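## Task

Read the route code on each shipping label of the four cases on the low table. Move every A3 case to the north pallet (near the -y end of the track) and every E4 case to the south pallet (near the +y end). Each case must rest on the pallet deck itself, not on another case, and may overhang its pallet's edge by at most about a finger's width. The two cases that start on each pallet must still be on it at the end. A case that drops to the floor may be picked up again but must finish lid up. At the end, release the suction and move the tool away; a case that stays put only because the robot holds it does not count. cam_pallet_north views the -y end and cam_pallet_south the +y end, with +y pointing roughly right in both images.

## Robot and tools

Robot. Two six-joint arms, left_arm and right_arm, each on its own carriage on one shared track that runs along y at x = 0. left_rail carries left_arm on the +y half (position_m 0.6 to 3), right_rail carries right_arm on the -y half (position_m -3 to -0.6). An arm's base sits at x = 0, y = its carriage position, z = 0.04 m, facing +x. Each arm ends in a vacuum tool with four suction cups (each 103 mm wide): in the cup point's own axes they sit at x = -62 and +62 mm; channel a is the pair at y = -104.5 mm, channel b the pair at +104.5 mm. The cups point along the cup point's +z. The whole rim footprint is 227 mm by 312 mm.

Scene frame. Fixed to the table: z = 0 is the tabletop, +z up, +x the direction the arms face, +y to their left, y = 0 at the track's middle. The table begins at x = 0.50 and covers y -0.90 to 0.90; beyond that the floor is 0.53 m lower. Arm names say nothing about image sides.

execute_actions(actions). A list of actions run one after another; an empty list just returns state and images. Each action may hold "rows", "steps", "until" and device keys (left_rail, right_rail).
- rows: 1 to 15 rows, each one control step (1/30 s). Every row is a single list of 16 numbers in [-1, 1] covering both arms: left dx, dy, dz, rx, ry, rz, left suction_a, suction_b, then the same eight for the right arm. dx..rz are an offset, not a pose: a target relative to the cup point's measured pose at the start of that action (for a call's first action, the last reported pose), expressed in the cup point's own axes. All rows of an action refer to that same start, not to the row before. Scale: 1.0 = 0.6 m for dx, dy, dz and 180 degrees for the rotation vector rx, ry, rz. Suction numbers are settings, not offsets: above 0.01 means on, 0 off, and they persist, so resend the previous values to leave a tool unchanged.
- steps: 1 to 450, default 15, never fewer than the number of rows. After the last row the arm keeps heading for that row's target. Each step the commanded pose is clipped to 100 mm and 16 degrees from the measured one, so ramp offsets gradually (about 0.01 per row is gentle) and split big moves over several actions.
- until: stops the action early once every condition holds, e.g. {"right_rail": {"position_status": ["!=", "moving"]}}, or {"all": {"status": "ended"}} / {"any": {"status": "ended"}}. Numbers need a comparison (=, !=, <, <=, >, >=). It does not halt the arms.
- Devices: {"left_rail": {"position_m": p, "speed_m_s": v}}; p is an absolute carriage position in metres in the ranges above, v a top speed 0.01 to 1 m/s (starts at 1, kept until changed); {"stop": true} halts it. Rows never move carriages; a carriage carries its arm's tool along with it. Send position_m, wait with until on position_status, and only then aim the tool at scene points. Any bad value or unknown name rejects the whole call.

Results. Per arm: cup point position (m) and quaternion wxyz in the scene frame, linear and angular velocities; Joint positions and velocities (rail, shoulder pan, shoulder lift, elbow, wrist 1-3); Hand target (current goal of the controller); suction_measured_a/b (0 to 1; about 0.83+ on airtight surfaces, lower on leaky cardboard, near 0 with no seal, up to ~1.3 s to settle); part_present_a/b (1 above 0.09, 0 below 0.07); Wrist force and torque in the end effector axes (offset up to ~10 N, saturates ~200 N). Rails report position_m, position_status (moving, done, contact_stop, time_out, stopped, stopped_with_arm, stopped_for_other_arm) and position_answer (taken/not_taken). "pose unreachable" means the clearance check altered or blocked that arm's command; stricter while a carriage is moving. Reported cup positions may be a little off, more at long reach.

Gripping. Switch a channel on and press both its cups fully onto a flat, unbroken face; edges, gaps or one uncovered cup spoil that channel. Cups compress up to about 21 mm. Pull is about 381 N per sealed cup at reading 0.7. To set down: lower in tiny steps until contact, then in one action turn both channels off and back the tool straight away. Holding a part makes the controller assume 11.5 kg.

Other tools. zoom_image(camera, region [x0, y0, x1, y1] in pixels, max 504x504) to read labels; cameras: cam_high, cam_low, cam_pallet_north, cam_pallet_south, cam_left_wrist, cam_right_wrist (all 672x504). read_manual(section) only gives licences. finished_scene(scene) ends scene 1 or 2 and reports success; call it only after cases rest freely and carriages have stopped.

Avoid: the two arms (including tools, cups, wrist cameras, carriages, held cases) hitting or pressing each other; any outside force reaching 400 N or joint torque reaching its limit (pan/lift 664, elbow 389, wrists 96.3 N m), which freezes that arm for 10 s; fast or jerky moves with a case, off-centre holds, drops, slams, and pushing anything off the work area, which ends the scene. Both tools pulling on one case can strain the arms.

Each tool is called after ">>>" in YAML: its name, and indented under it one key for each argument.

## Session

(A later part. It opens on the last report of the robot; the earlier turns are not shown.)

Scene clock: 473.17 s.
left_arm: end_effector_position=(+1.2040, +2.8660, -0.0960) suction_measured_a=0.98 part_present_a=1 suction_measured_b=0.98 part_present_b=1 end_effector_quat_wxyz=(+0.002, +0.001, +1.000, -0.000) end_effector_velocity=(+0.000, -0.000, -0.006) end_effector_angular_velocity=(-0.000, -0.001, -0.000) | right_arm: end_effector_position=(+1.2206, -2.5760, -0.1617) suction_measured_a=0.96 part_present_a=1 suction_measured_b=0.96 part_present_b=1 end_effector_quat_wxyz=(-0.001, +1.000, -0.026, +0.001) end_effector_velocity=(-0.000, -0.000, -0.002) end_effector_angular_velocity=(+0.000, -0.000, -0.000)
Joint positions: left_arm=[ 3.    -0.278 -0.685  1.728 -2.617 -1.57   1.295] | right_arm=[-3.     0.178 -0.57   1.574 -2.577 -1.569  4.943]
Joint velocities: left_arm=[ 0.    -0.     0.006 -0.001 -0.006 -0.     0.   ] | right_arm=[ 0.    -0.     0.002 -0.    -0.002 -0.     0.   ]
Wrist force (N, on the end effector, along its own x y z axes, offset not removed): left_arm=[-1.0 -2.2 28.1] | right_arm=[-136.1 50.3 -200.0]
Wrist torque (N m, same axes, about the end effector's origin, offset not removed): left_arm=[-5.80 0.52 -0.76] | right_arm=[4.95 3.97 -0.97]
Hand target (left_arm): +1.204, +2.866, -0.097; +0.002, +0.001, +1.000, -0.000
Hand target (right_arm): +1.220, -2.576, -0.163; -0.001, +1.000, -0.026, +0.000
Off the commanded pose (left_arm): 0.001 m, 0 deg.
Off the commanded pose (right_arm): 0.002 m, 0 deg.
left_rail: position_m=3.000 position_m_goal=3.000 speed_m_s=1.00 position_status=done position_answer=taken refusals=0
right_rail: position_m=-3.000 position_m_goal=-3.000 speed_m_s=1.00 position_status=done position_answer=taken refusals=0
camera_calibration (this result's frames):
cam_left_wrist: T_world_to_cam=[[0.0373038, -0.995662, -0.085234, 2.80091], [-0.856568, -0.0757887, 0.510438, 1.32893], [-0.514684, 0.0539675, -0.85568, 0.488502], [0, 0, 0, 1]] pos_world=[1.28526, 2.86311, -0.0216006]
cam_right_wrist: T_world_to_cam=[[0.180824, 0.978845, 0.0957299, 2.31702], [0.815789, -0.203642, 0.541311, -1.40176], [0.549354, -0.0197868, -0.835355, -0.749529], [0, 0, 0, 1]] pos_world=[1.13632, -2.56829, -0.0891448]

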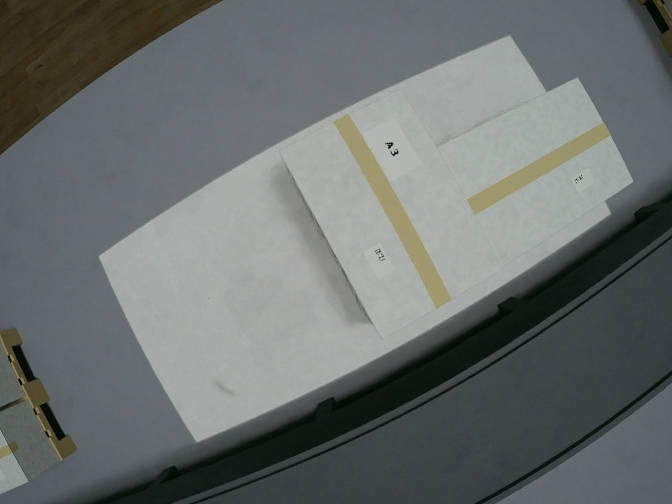

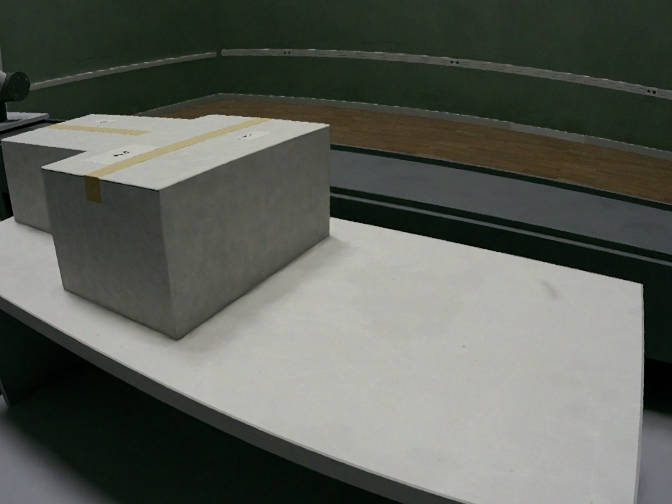

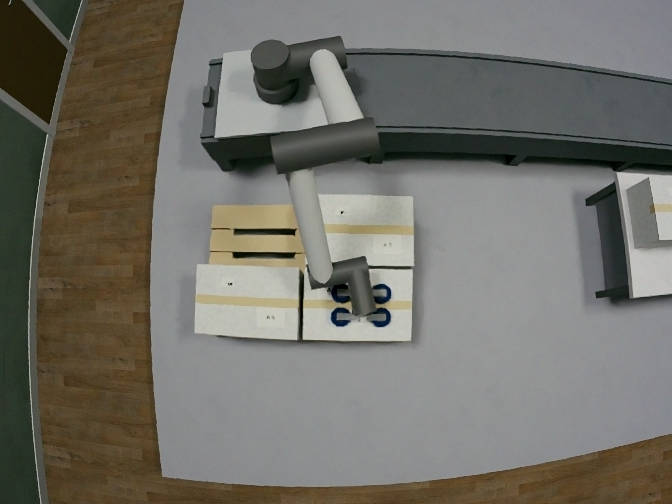

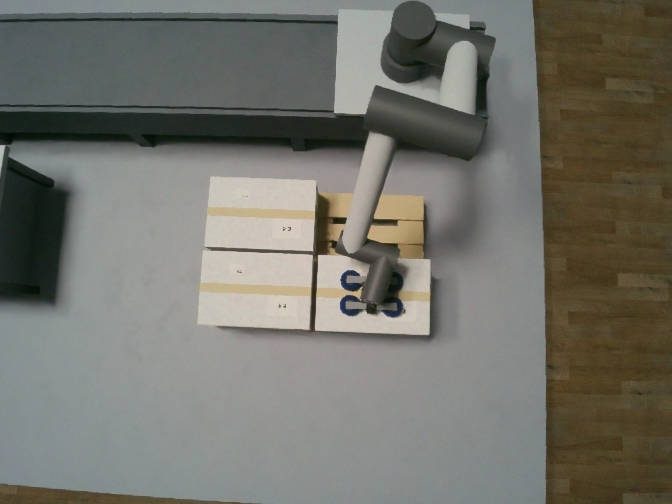

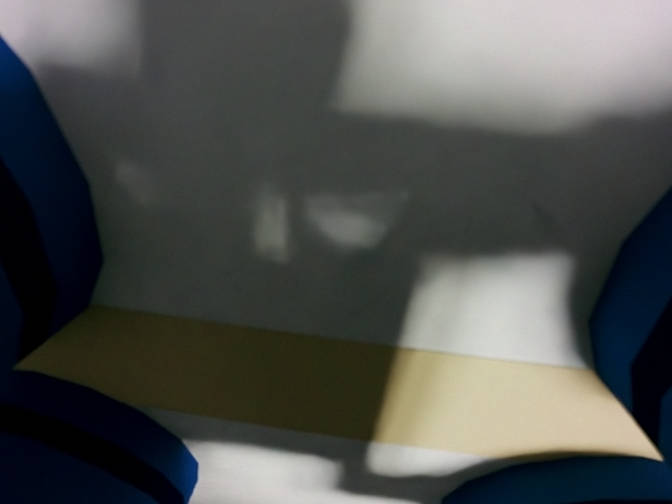

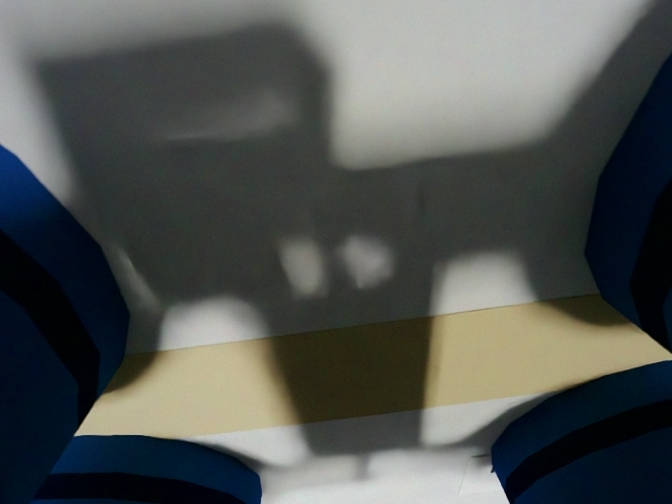

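>>> execute_actions:
  actions:
    - {"rows": [[0,0,0.001,0,0,0,1,1, 0,0,-0.004,0,0,0,0,0],[0,0,0.001,0,0,0,1,1, 0,0,-0.007,0,0,0,0,0],[0,0,0.001,0,0,0,1,1, 0,0,-0.010,0,0,0,0,0],[0,0,0.001,0,0,0,1,1, 0,0,-0.014,0,0,0,0,0],[0,0,0.001,0,0,0,1,1, 0,0,-0.019,0,0,0,0,0],[0,0,0.001,0,0,0,1,1, 0,0,-0.025,0,0,0,0,0],[0,0,0.001,0,0,0,1,1, 0,0,-0.032,0,0,0,0,0],[0,0,0.001,0,0,0,1,1, 0,0,-0.04,0,0,0,0,0],[0,0,0.001,0,0,0,1,1, 0,0,-0.049,0,0,0,0,0],[0,0,0.001,0,0,0,1,1, 0,0,-0.059,0,0,0,0,0],[0,0,0.001,0,0,0,1,1, 0,0,-0.07,0,0,0,0,0],[0,0,0.001,0,0,0,1,1, 0,0,-0.082,0,0,0,0,0],[0,0,0.001,0,0,0,1,1, 0,0,-0.095,0,0,0,0,0],[0,0,0.001,0,0,0,1,1, 0,0,-0.108,0,0,0,0,0],[0,0,0.001,0,0,0,1,1, 0,0,-0.12,0,0,0,0,0]], "steps": 22}

Scene clock: 483.47 s.
left_arm: end_effector_position=(+1.2040, +2.8660, -0.0966) suction_measured_a=0.98 part_present_a=1 suction_measured_b=0.98 part_present_b=1 end_effector_quat_wxyz=(+0.002, +0.001, +1.000, -0.000) end_effector_velocity=(+0.000, +0.000, +0.000) end_effector_angular_velocity=(+0.000, +0.000, -0.000) | right_arm: end_effector_position=(+1.2212, -2.5759, -0.1606) suction_measured_a=0.96 part_present_a=1 suction_measured_b=0.96 part_present_b=1 end_effector_quat_wxyz=(-0.001, +1.000, -0.026, +0.001) end_effector_velocity=(-0.000, +0.000, -0.000) end_effector_angular_velocity=(+0.000, -0.000, +0.000)
Joint positions: left_arm=[ 3.    -0.278 -0.684  1.728 -2.618 -1.57   1.295] | right_arm=[-3.     0.178 -0.571  1.574 -2.577 -1.569  4.943]
Joint velocities: left_arm=[ 0.  0. -0.  0.  0.  0.  0.] | right_arm=[ 0. -0.  0.  0. -0.  0. -0.]
Wrist force (N, on the end effector, along its own x y z axes, offset not removed): left_arm=[-4.3 -2.6 26.3] | right_arm=[-12.0 -4.9 -25.2]
Wrist torque (N m, same axes, about the end effector's origin, offset not removed): left_arm=[-5.78 0.90 -0.71] | right_arm=[-1.21 -2.75 -0.02]
Hand target (left_arm): +1.204, +2.866, -0.097; +0.002, +0.001, +1.000, -0.000
Hand target (right_arm): +1.221, -2.576, -0.161; -0.001, +1.000, -0.026, +0.001
Off the commanded pose (left_arm): 0.000 m, 0 deg.
Off the commanded pose (right_arm): 0.071 m, 0 deg.
FORCE FAULT: contact force on the right arm reached its limit, and that arm stopped for 10 seconds. The contact can be on any part of that arm, not only on its tool. That arm ran no command of this call. That arm holds still and accepts commands again. Move the arm away from the contact; if what it grips holds it there, let go first. Pushing or pulling that hard again can fault the arm again.
left_rail: position_m=3.000 position_m_goal=3.000 speed_m_s=1.00 position_status=done position_answer=taken refusals=0
right_rail: position_m=-3.000 position_m_goal=-3.000 speed_m_s=1.00 position_status=done position_answer=taken refusals=0
camera_calibration (this result's frames):
cam_left_wrist: T_world_to_cam=[[0.0373039, -0.995662, -0.085234, 2.80086], [-0.856568, -0.0757888, 0.510439, 1.32923], [-0.514684, 0.0539673, -0.85568, 0.48799], [0, 0, 0, 1]] pos_world=[1.28526, 2.86311, -0.0222013]
cam_right_wrist: T_world_to_cam=[[0.180709, 0.978825, 0.0961595, 2.31687], [0.815137, -0.20376, 0.542249, -1.40214], [0.55036, -0.0196063, -0.834697, -0.749599], [0, 0, 0, 1]] pos_world=[1.13681, -2.56821, -0.088168]

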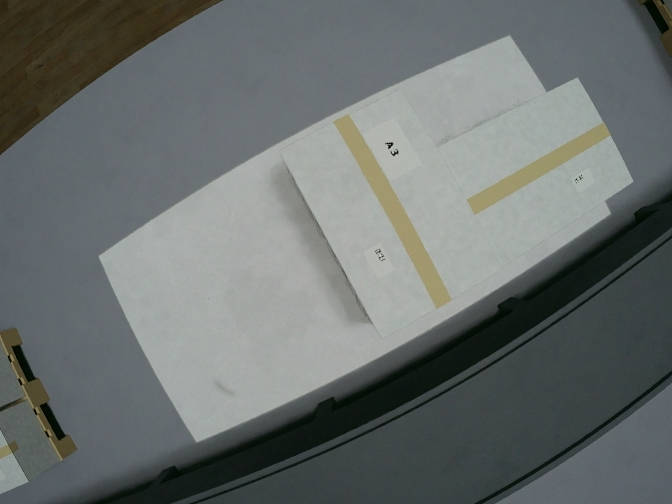

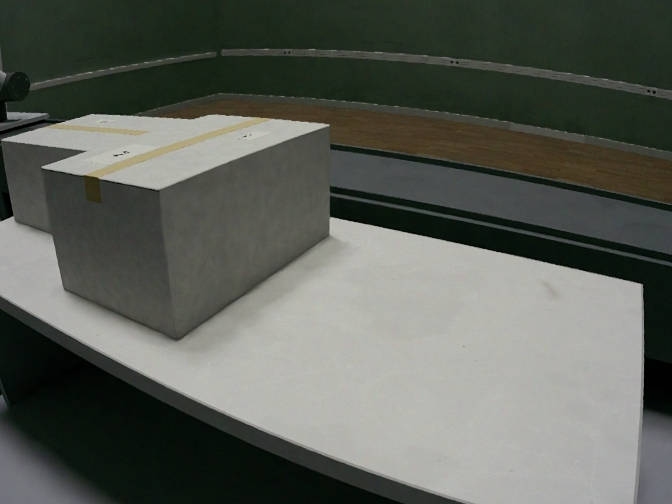

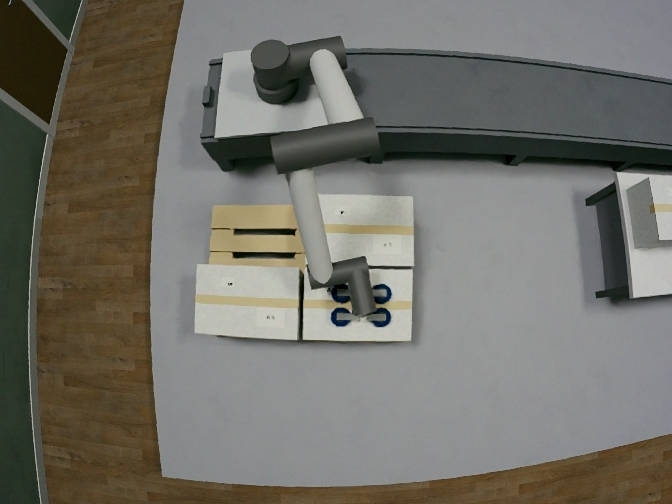

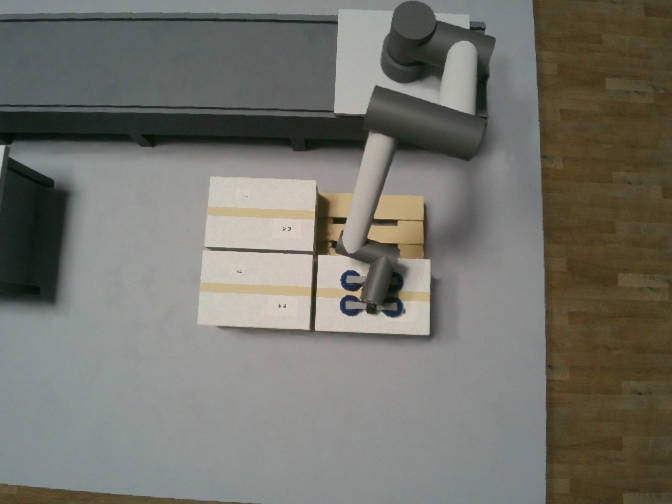

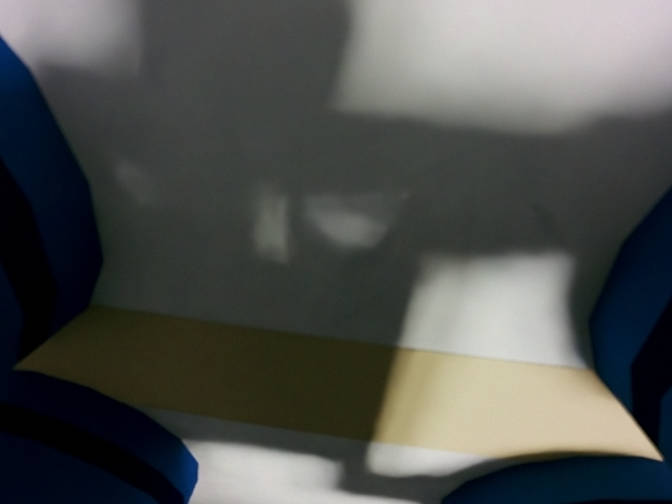

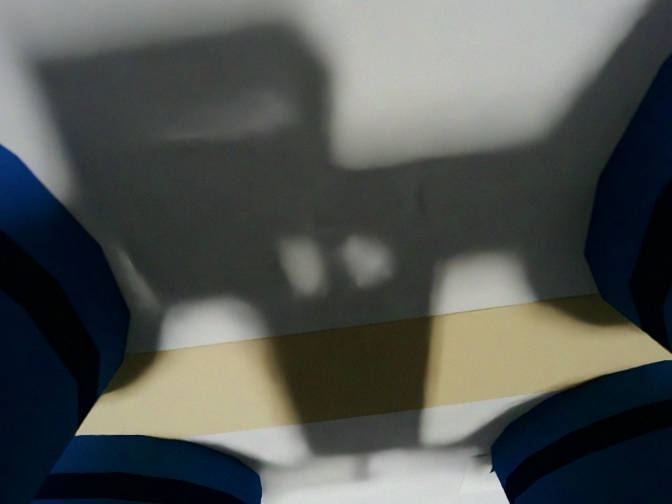

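>>> execute_actions:
  actions:
    - {"rows": [[0,0,0.001,0,0,0,1,1, 0,0,-0.001,0,0,0,0,0],[0,0,0.0015,0,0,0,1,1, 0,0,-0.003,0,0,0,0,0],[0,0,0.002,0,0,0,1,1, 0,0,-0.006,0,0,0,0,0],[0,0,0.0025,0,0,0,1,1, 0,0,-0.010,0,0,0,0,0],[0,0,0.003,0,0,0,1,1, 0,0,-0.015,0,0,0,0,0],[0,0,0.0035,0,0,0,1,1, 0,0,-0.021,0,0,0,0,0],[0,0,0.004,0,0,0,1,1, 0,0,-0.028,0,0,0,0,0],[0,0,0.004,0,0,0,1,1, 0,0,-0.036,0,0,0,0,0],[0,0,0.004,0,0,0,1,1, 0,0,-0.045,0,0,0,0,0],[0,0,0.004,0,0,0,1,1, 0,0,-0.055,0,0,0,0,0],[0,0,0.004,0,0,0,1,1, 0,0,-0.067,0,0,0,0,0],[0,0,0.004,0,0,0,1,1, 0,0,-0.08,0,0,0,0,0],[0,0,0.004,0,0,0,1,1, 0,0,-0.095,0,0,0,0,0],[0,0,0.004,0,0,0,1,1, 0,0,-0.11,0,0,0,0,0],[0,0,0.004,0,0,0,1,1, 0,0,-0.125,0,0,0,0,0]], "steps": 20}

Scene clock: 515.57 s.
left_arm: end_effector_position=(+1.2040, +2.8660, -0.0989) suction_measured_a=0.98 part_present_a=1 suction_measured_b=0.98 part_present_b=1 end_effector_quat_wxyz=(+0.002, +0.001, +1.000, -0.000) end_effector_velocity=(+0.000, -0.000, -0.000) end_effector_angular_velocity=(+0.000, +0.000, -0.000) | right_arm: end_effector_position=(+1.2210, -2.5759, -0.0972) suction_measured_a=0.00 part_present_a=0 suction_measured_b=0.00 part_present_b=0 end_effector_quat_wxyz=(-0.001, +1.000, -0.026, +0.001) end_effector_velocity=(+0.000, +0.000, +0.087) end_effector_angular_velocity=(+0.001, -0.003, -0.000)
Joint positions: left_arm=[ 3.    -0.278 -0.682  1.728 -2.62  -1.57   1.295] | right_arm=[-3.     0.178 -0.632  1.586 -2.527 -1.569  4.943]
Joint velocities: left_arm=[ 0.     0.     0.001 -0.    -0.    -0.     0.   ] | right_arm=[ 0.    -0.    -0.083  0.013  0.066  0.     0.   ]
Wrist force (N, on the end effector, along its own x y z axes, offset not removed): left_arm=[-3.3 -1.0 23.4] | right_arm=[-5.7 4.7 4.1]
Wrist torque (N m, same axes, about the end effector's origin, offset not removed): left_arm=[-5.71 0.85 -0.73] | right_arm=[0.40 1.27 -0.25]
Hand target (left_arm): +1.204, +2.866, -0.099; +0.002, +0.001, +1.000, -0.000
Hand target (right_arm): +1.221, -2.576, -0.086; -0.001, +1.000, -0.026, +0.001
Off the commanded pose (left_arm): 0.000 m, 0 deg.
Off the commanded pose (right_arm): 0.012 m, 0 deg.
left_rail: position_m=3.000 position_m_goal=3.000 speed_m_s=1.00 position_status=done position_answer=taken refusals=0
right_rail: position_m=-3.000 position_m_goal=-3.000 speed_m_s=1.00 position_status=done position_answer=taken refusals=0
camera_calibration (this result's frames):
cam_left_wrist: T_world_to_cam=[[0.0373056, -0.995663, -0.0852281, 2.80066], [-0.856578, -0.0757862, 0.510422, 1.33043], [-0.514668, 0.0539628, -0.85569, 0.486], [0, 0, 0, 1]] pos_world=[1.28526, 2.86311, -0.0245199]
cam_right_wrist: T_world_to_cam=[[0.180778, 0.978829, 0.095982, 2.31076], [0.815403, -0.203729, 0.541861, -1.43664], [0.549943, -0.0196927, -0.83497, -0.696254], [0, 0, 0, 1]] pos_world=[1.13661, -2.56823, -0.0246817]

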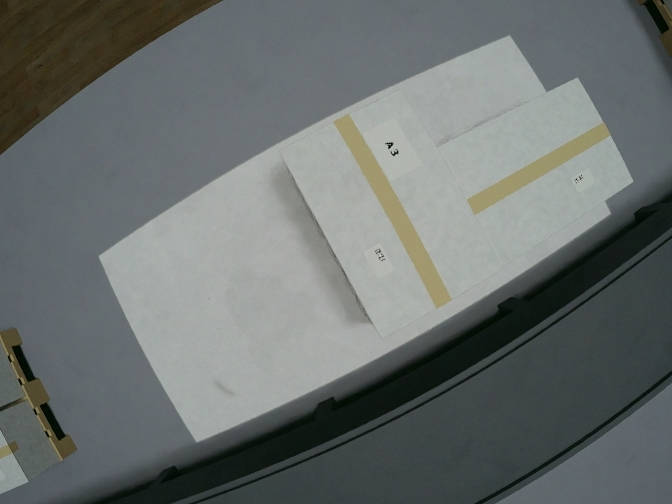

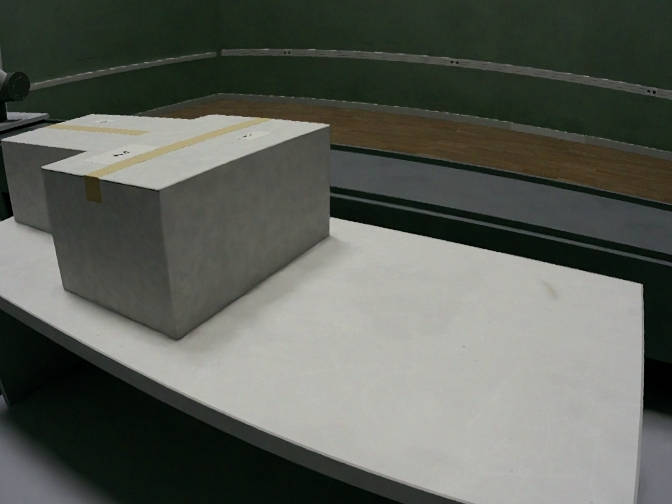

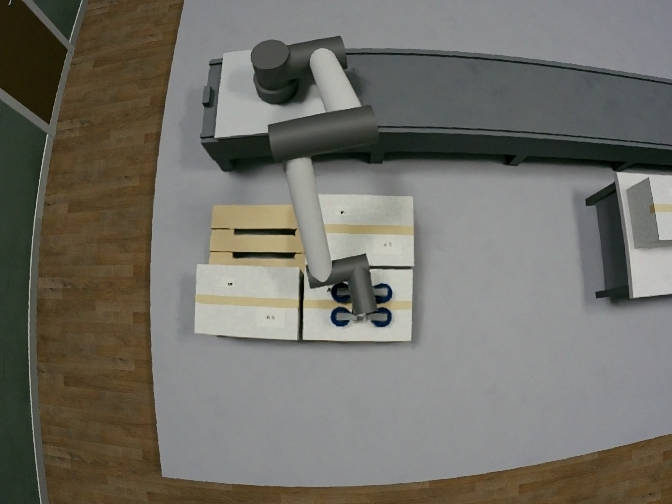

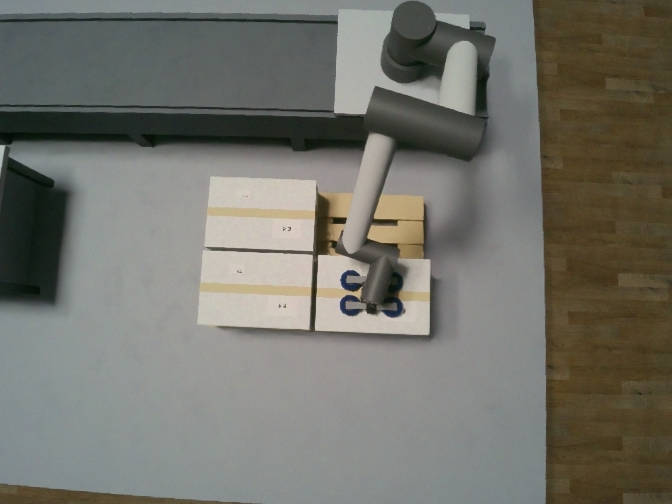

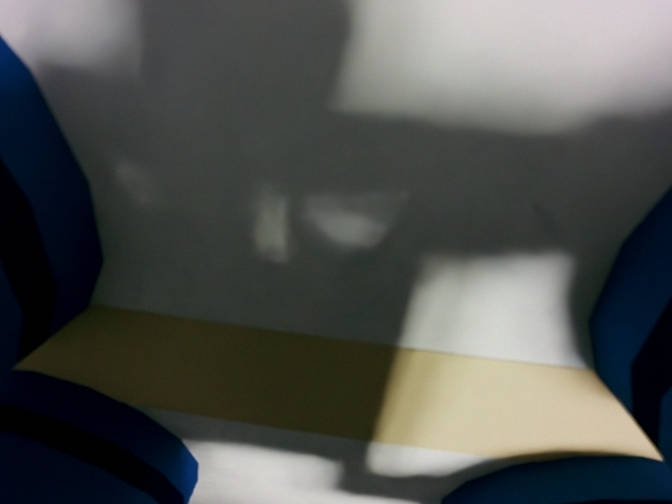

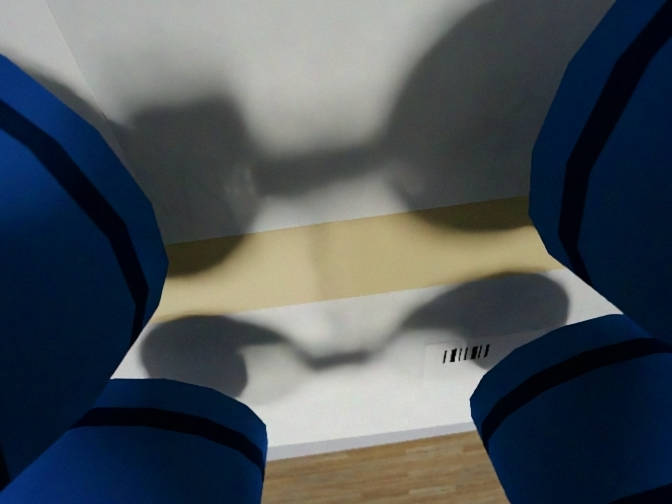

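>>> execute_actions:
  actions:
    - {"rows": [[0,0,0.001,0,0,0,1,1, -0.005,-0.001,-0.025,0,0,-0.005,0,0],[0,0,0.0015,0,0,0,1,1, -0.015,-0.003,-0.045,0,0,-0.015,0,0],[0,0,0.002,0,0,0,1,1, -0.035,-0.006,-0.075,0,0,-0.035,0,0],[0,0,0.0025,0,0,0,1,1, -0.065,-0.011,-0.117,0,0,-0.065,0,0],[0,0,0.003,0,0,0,1,1, -0.1,-0.016,-0.167,0,0,-0.1,0,0],[0,0,0.0035,0,0,0,1,1, -0.14,-0.022,-0.217,0,0,-0.134,0,0],[0,0,0.0035,0,0,0,1,1, -0.178,-0.028,-0.275,0,0,-0.171,0,0],[0,0,0.0035,0,0,0,1,1, -0.216,-0.034,-0.333,0,0,-0.207,0,0],[0,0,0.0035,0,0,0,1,1, -0.254,-0.039,-0.392,0,0,-0.243,0,0],[0,0,0.0035,0,0,0,1,1, -0.292,-0.045,-0.45,0,0,-0.279,0,0],[0,0,0.0035,0,0,0,1,1, -0.329,-0.051,-0.508,0,0,-0.315,0,0],[0,0,0.0035,0,0,0,1,1, -0.367,-0.057,-0.566,0,0,-0.352,0,0],[0,0,0.0035,0,0,0,1,1, -0.405,-0.063,-0.625,0,0,-0.388,0,0],[0,0,0.0035,0,0,0,1,1, -0.459,-0.071,-0.708,0,0,-0.439,0,0],[0,0,0.0035,0,0,0,1,1, -0.54,-0.084,-0.828,0,0,-0.517,0,0]], "steps": 22}

Scene clock: 525.23 s.
left_arm: end_effector_position=(+1.2040, +2.8660, -0.1010) suction_measured_a=0.98 part_present_a=1 suction_measured_b=0.98 part_present_b=1 end_effector_quat_wxyz=(+0.002, +0.001, +1.000, -0.000) end_effector_velocity=(-0.000, +0.000, -0.000) end_effector_angular_velocity=(-0.000, -0.000, +0.000) | right_arm: end_effector_position=(+1.0708, -2.5387, +0.1379) suction_measured_a=0.00 part_present_a=0 suction_measured_b=0.00 part_present_b=0 end_effector_quat_wxyz=(+0.005, +0.942, +0.336, +0.001) end_effector_velocity=(-0.247, +0.056, +0.373) end_effector_angular_velocity=(-0.014, -0.011, +1.220)
Joint positions: left_arm=[ 3.    -0.278 -0.68   1.727 -2.622 -1.57   1.295] | right_arm=[-3.     0.236 -0.941  1.79  -2.423 -1.581  4.264]
Joint velocities: left_arm=[ 0.  0.  0. -0. -0.  0. -0.] | right_arm=[ 0.     0.101 -0.497  0.252  0.226 -0.013 -1.119]
Wrist force (N, on the end effector, along its own x y z axes, offset not removed): left_arm=[-3.5 -2.9 27.9] | right_arm=[-3.5 0.3 9.2]
Wrist torque (N m, same axes, about the end effector's origin, offset not removed): left_arm=[-6.04 0.73 -0.89] | right_arm=[-0.28 0.75 -0.26]
Hand target (left_arm): +1.204, +2.866, -0.101; +0.002, +0.001, +1.000, -0.000
Hand target (right_arm): +1.029, -2.530, +0.200; +0.007, +0.900, +0.435, +0.002
Off the commanded pose (left_arm): 0.000 m, 0 deg.
Off the commanded pose (right_arm): 0.314 m, 51 deg; position and orientation clipped at the last step of the last action.
left_rail: position_m=3.000 position_m_goal=3.000 speed_m_s=1.00 position_status=done position_answer=taken refusals=0
right_rail: position_m=-3.000 position_m_goal=-3.000 speed_m_s=1.00 position_status=done position_answer=taken refusals=0
camera_calibration (this result's frames):
cam_left_wrist: T_world_to_cam=[[0.0373059, -0.995663, -0.0852275, 2.80048], [-0.856579, -0.0757861, 0.510421, 1.3315], [-0.514666, 0.0539623, -0.855691, 0.484224], [0, 0, 0, 1]] pos_world=[1.28527, 2.86311, -0.0265999]
cam_right_wrist: T_world_to_cam=[[-0.524451, 0.847348, 0.0833798, 2.70197], [0.738073, 0.403613, 0.540688, 0.190823], [0.424498, 0.345105, -0.837081, 0.644097], [0, 0, 0, 1]] pos_world=[1.00279, -2.58881, 0.210695]

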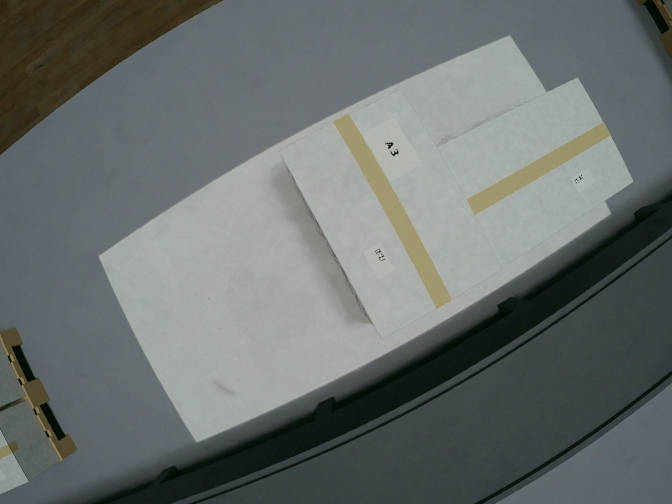

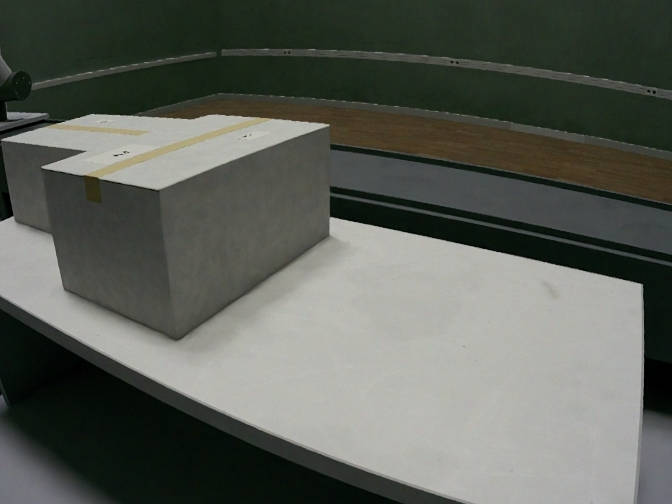

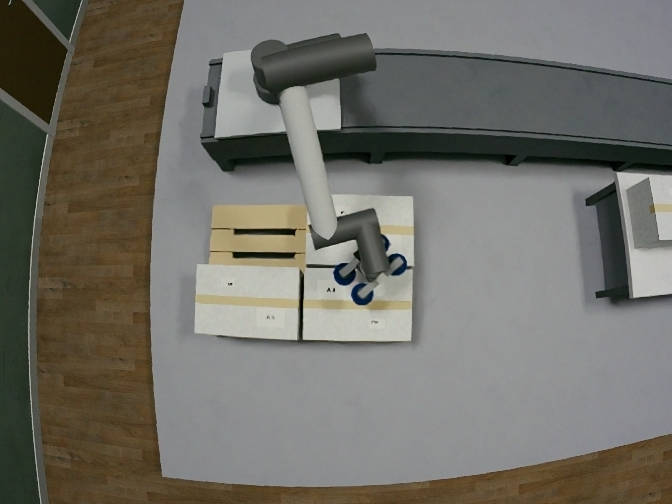

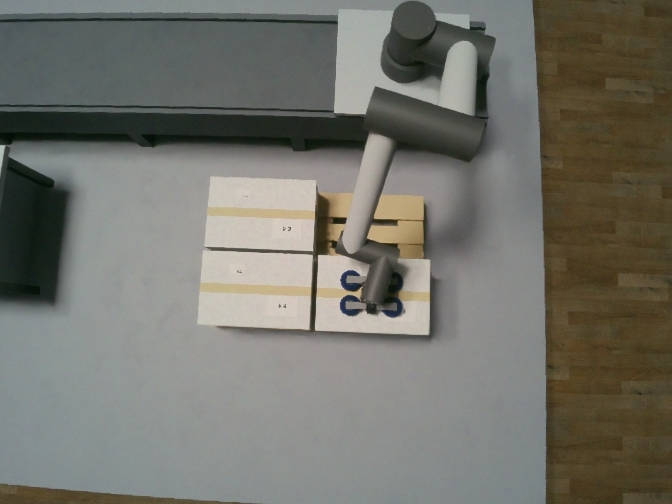

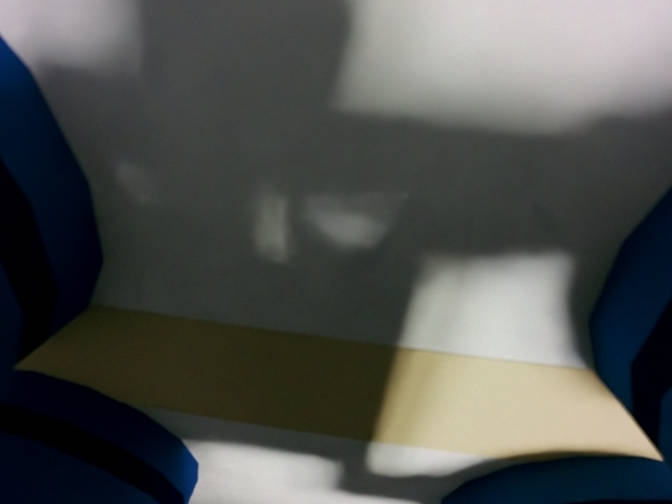

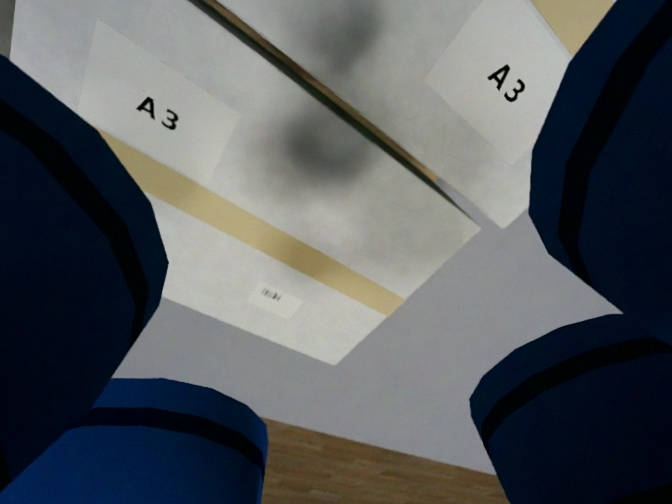

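>>> execute_actions:
  actions: []

Scene clock: 526.20 s.
left_arm: end_effector_position=(+1.2040, +2.8660, -0.1010) suction_measured_a=0.98 part_present_a=1 suction_measured_b=0.98 part_present_b=1 end_effector_quat_wxyz=(+0.002, +0.001, +1.000, -0.000) end_effector_velocity=(-0.000, +0.000, -0.000) end_effector_angular_velocity=(+0.000, +0.000, -0.000) | right_arm: end_effector_position=(+1.0287, -2.5303, +0.2001) suction_measured_a=0.00 part_present_a=0 suction_measured_b=0.00 part_present_b=0 end_effector_quat_wxyz=(+0.007, +0.900, +0.435, +0.002) end_effector_velocity=(-0.000, +0.000, +0.000) end_effector_angular_velocity=(+0.000, -0.000, +0.001)
Joint positions: left_arm=[ 3.    -0.278 -0.68   1.727 -2.622 -1.57   1.295] | right_arm=[-3.     0.253 -1.025  1.831 -2.384 -1.583  4.065]
Joint velocities: left_arm=[ 0.  0.  0.  0. -0. -0.  0.] | right_arm=[ 0.     0.    -0.     0.     0.    -0.    -0.001]
Wrist force (N, on the end effector, along its own x y z axes, offset not removed): left_arm=[-6.1 -0.4 27.6] | right_arm=[-4.9 1.9 5.6]
Wrist torque (N m, same axes, about the end effector's origin, offset not removed): left_arm=[-5.44 0.98 -0.67] | right_arm=[-0.15 1.06 -0.22]
Hand target (left_arm): +1.204, +2.866, -0.101; +0.002, +0.001, +1.000, -0.000
Hand target (right_arm): +1.029, -2.530, +0.200; +0.007, +0.900, +0.435, +0.002
Off the commanded pose (left_arm): 0.000 m, 0 deg.
Off the commanded pose (right_arm): 0.238 m, 38 deg; position and orientation clipped at the last step of the last action.
left_rail: position_m=3.000 position_m_goal=3.000 speed_m_s=1.00 position_status=done position_answer=taken refusals=0
right_rail: position_m=-3.000 position_m_goal=-3.000 speed_m_s=1.00 position_status=done position_answer=taken refusals=0
camera_calibration (this result's frames):
cam_left_wrist: T_world_to_cam=[[0.0373058, -0.995663, -0.0852278, 2.80048], [-0.856578, -0.0757862, 0.510422, 1.33151], [-0.514668, 0.0539625, -0.85569, 0.484206], [0, 0, 0, 1]] pos_world=[1.28527, 2.86311, -0.0266216]
cam_right_wrist: T_world_to_cam=[[-0.693873, 0.715647, 0.0799387, 2.50937], [0.633004, 0.55326, 0.541487, 0.671433], [0.343287, 0.426325, -0.8369, 1.00012], [0, 0, 0, 1]] pos_world=[0.972836, -2.59368, 0.272834]

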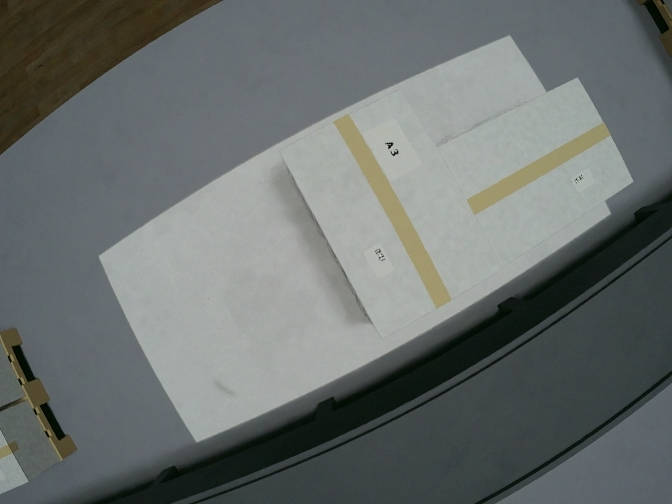

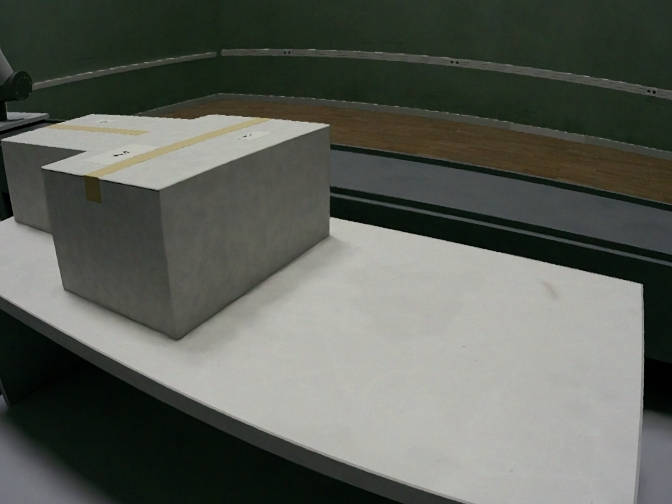

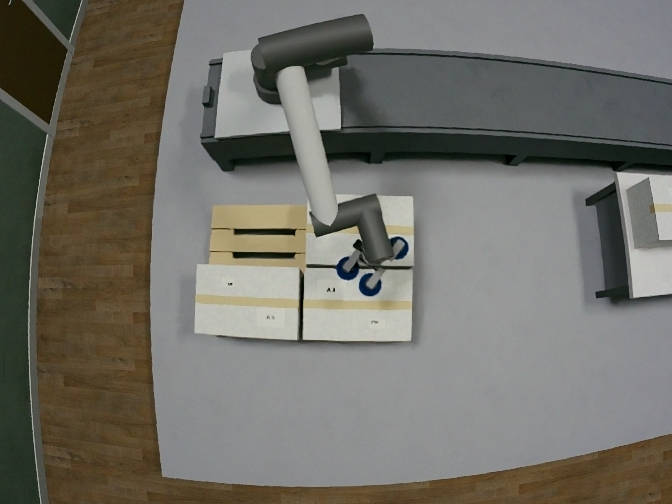

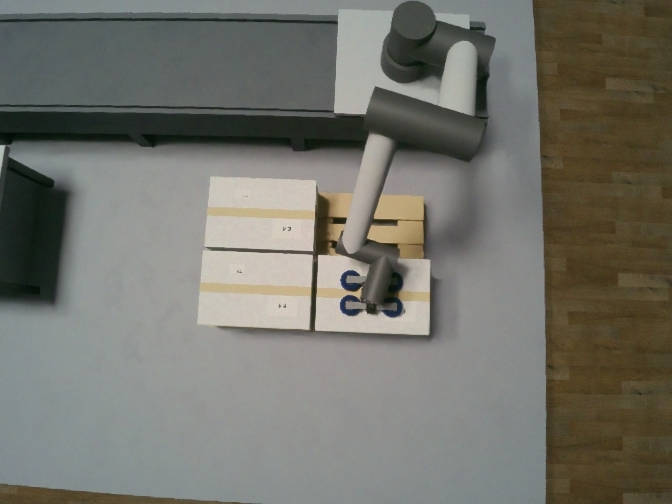

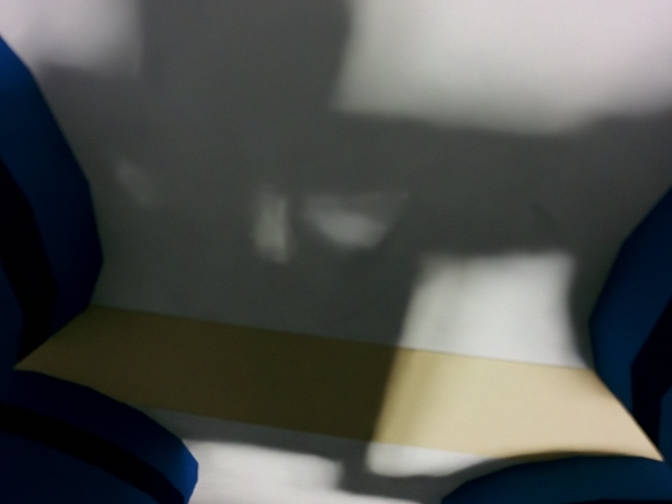

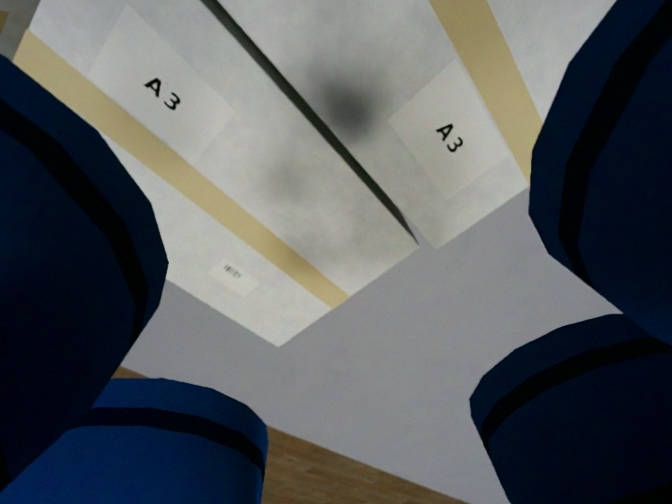

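>>> execute_actions:
  actions:
    - {"rows": [[0,0,0.0005,0,0,0,1,1, -0.003,-0.006,-0.01,0,0,-0.006,0,0],[0,0,0.001,0,0,0,1,1, -0.008,-0.015,-0.027,0,0,-0.017,0,0],[0,0,0.0015,0,0,0,1,1, -0.016,-0.029,-0.05,0.001,0,-0.032,0,0],[0,0,0.002,0,0,0,1,1, -0.024,-0.044,-0.077,0.001,0,-0.049,0,0],[0,0,0.0025,0,0,0,1,1, -0.034,-0.061,-0.107,0.001,0.001,-0.068,0,0],[0,0,0.003,0,0,0,1,1, -0.043,-0.078,-0.137,0.002,0.001,-0.087,0,0],[0,0,0.0033,0,0,0,1,1, -0.053,-0.095,-0.167,0.002,0.001,-0.107,0,0],[0,0,0.0033,0,0,0,1,1, -0.062,-0.112,-0.196,0.002,0.001,-0.126,0,0],[0,0,0.0033,0,0,0,1,1, -0.071,-0.129,-0.226,0.003,0.001,-0.145,0,0],[0,0,0.0033,0,0,0,1,1, -0.08,-0.144,-0.253,0.003,0.002,-0.162,0,0],[0,0,0.0033,0,0,0,1,1, -0.088,-0.16,-0.28,0.003,0.002,-0.179,0,0],[0,0,0.0033,0,0,0,1,1, -0.095,-0.171,-0.3,0.004,0.002,-0.192,0,0],[0,0,0.0033,0,0,0,1,1, -0.1,-0.181,-0.316,0.004,0.002,-0.203,0,0],[0,0,0.0033,0,0,0,1,1, -0.103,-0.186,-0.326,0.004,0.002,-0.209,0,0],[0,0,0.0033,0,0,0,1,1, -0.105,-0.19,-0.333,0.004,0.002,-0.2133,0,0]], "steps": 17}
    - {"right_rail": {"position_m": -0.6}, "steps": 1}

Scene clock: 546.17 s.
left_arm: end_effector_position=(+1.2040, +2.8660, -0.1030) suction_measured_a=0.98 part_present_a=1 suction_measured_b=0.98 part_present_b=1 end_effector_quat_wxyz=(+0.002, +0.001, +1.000, -0.000) end_effector_velocity=(+0.000, -0.000, -0.000) end_effector_angular_velocity=(-0.000, -0.000, -0.000) | right_arm: end_effector_position=(+0.9207, -2.5087, +0.3646) suction_measured_a=0.00 part_present_a=0 suction_measured_b=0.00 part_present_b=0 end_effector_quat_wxyz=(+0.005, +0.752, +0.659, +0.003) end_effector_velocity=(-0.159, +0.026, +0.245) end_effector_angular_velocity=(+0.008, +0.031, +0.912)
Joint positions: left_arm=[ 3.    -0.278 -0.678  1.727 -2.623 -1.57   1.295] | right_arm=[-3.     0.298 -1.239  1.887 -2.229 -1.577  3.572]
Joint velocities: left_arm=[ 0.     0.     0.001 -0.    -0.     0.     0.   ] | right_arm=[ 0.005  0.059 -0.308  0.029  0.301  0.026 -0.853]
Wrist force (N, on the end effector, along its own x y z axes, offset not removed): left_arm=[-4.9 -0.6 25.8] | right_arm=[-4.6 -2.9 1.9]
Wrist torque (N m, same axes, about the end effector's origin, offset not removed): left_arm=[-5.57 0.86 -0.79] | right_arm=[-0.56 1.05 -0.28]
Hand target (left_arm): +1.204, +2.866, -0.103; +0.002, +0.001, +1.000, -0.000
Hand target (right_arm): +0.899, -2.504, +0.397; +0.002, +0.710, +0.704, +0.002
Off the commanded pose (left_arm): 0.000 m, 0 deg.
Off the commanded pose (right_arm): 0.041 m, 8 deg.
left_rail: position_m=3.000 position_m_goal=3.000 speed_m_s=1.00 position_status=done position_answer=taken refusals=0
right_rail: position_m=-3.000 position_m_goal=-0.600 speed_m_s=1.00 position_status=moving position_answer=taken refusals=0
camera_calibration (this result's frames):
cam_left_wrist: T_world_to_cam=[[0.0373056, -0.995663, -0.085228, 2.80032], [-0.856578, -0.0757861, 0.510423, 1.33249], [-0.514668, 0.0539628, -0.85569, 0.482568], [0, 0, 0, 1]] pos_world=[1.28528, 2.86311, -0.0285389]
cam_right_wrist: T_world_to_cam=[[-0.96256, 0.258471, 0.0816789, 1.50559], [0.260602, 0.799453, 0.541259, 1.59935], [0.0746012, 0.54228, -0.83688, 1.70397], [0, 0, 0, 1]] pos_world=[0.905307, -2.59178, 0.43738]

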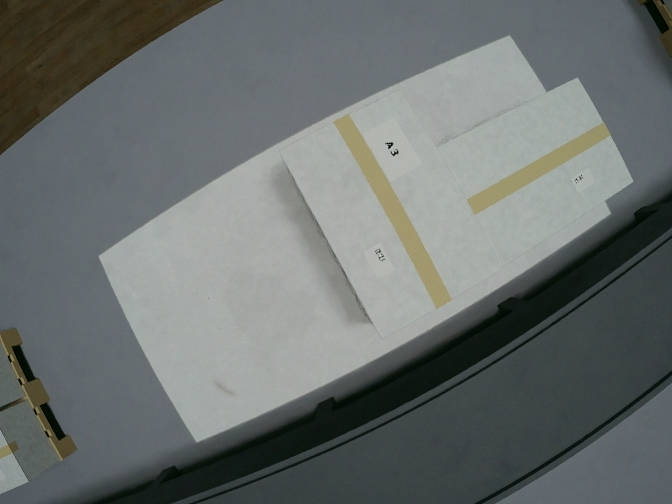

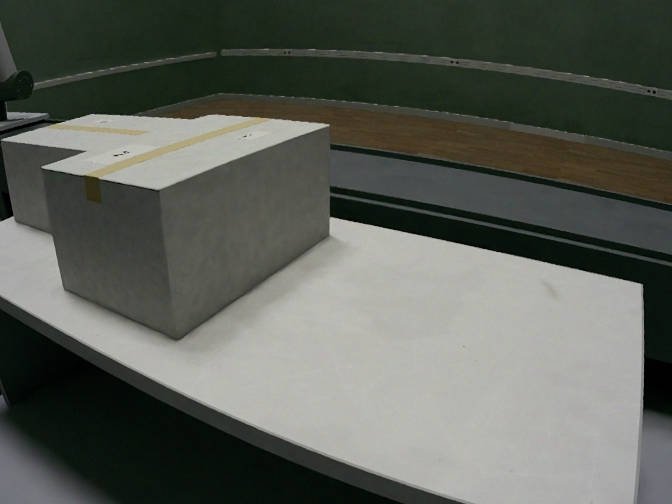

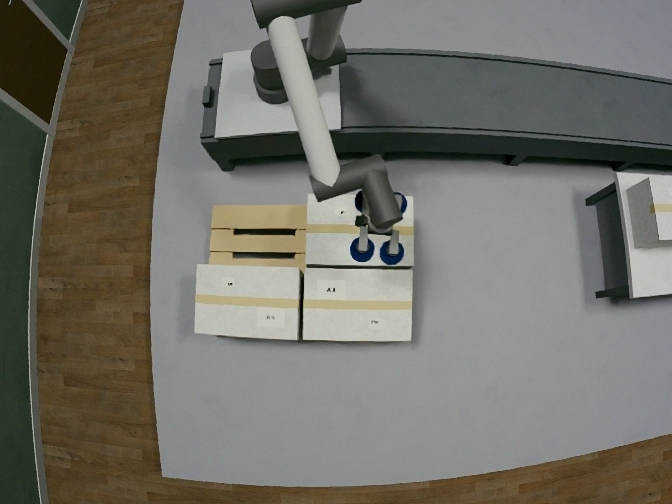

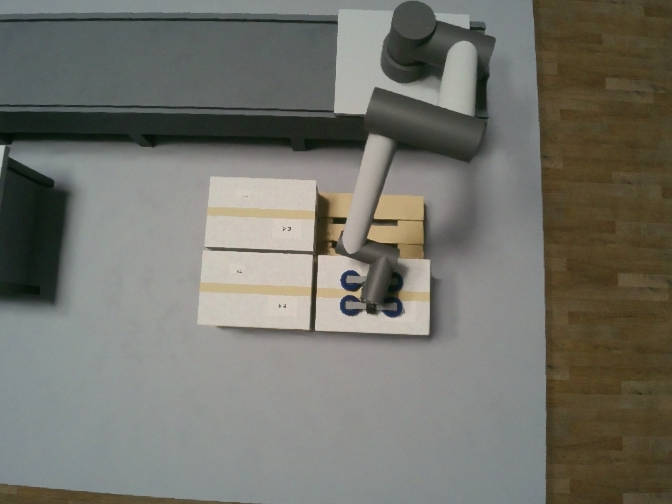

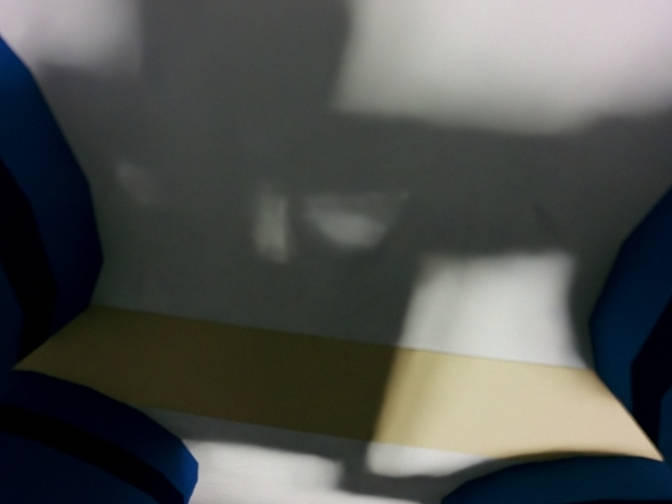

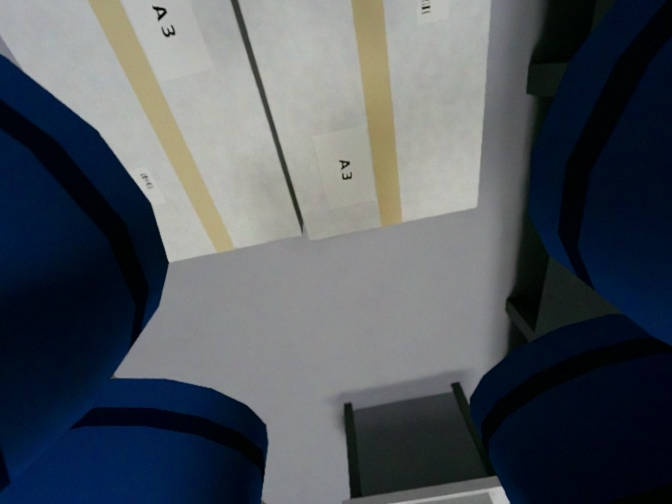

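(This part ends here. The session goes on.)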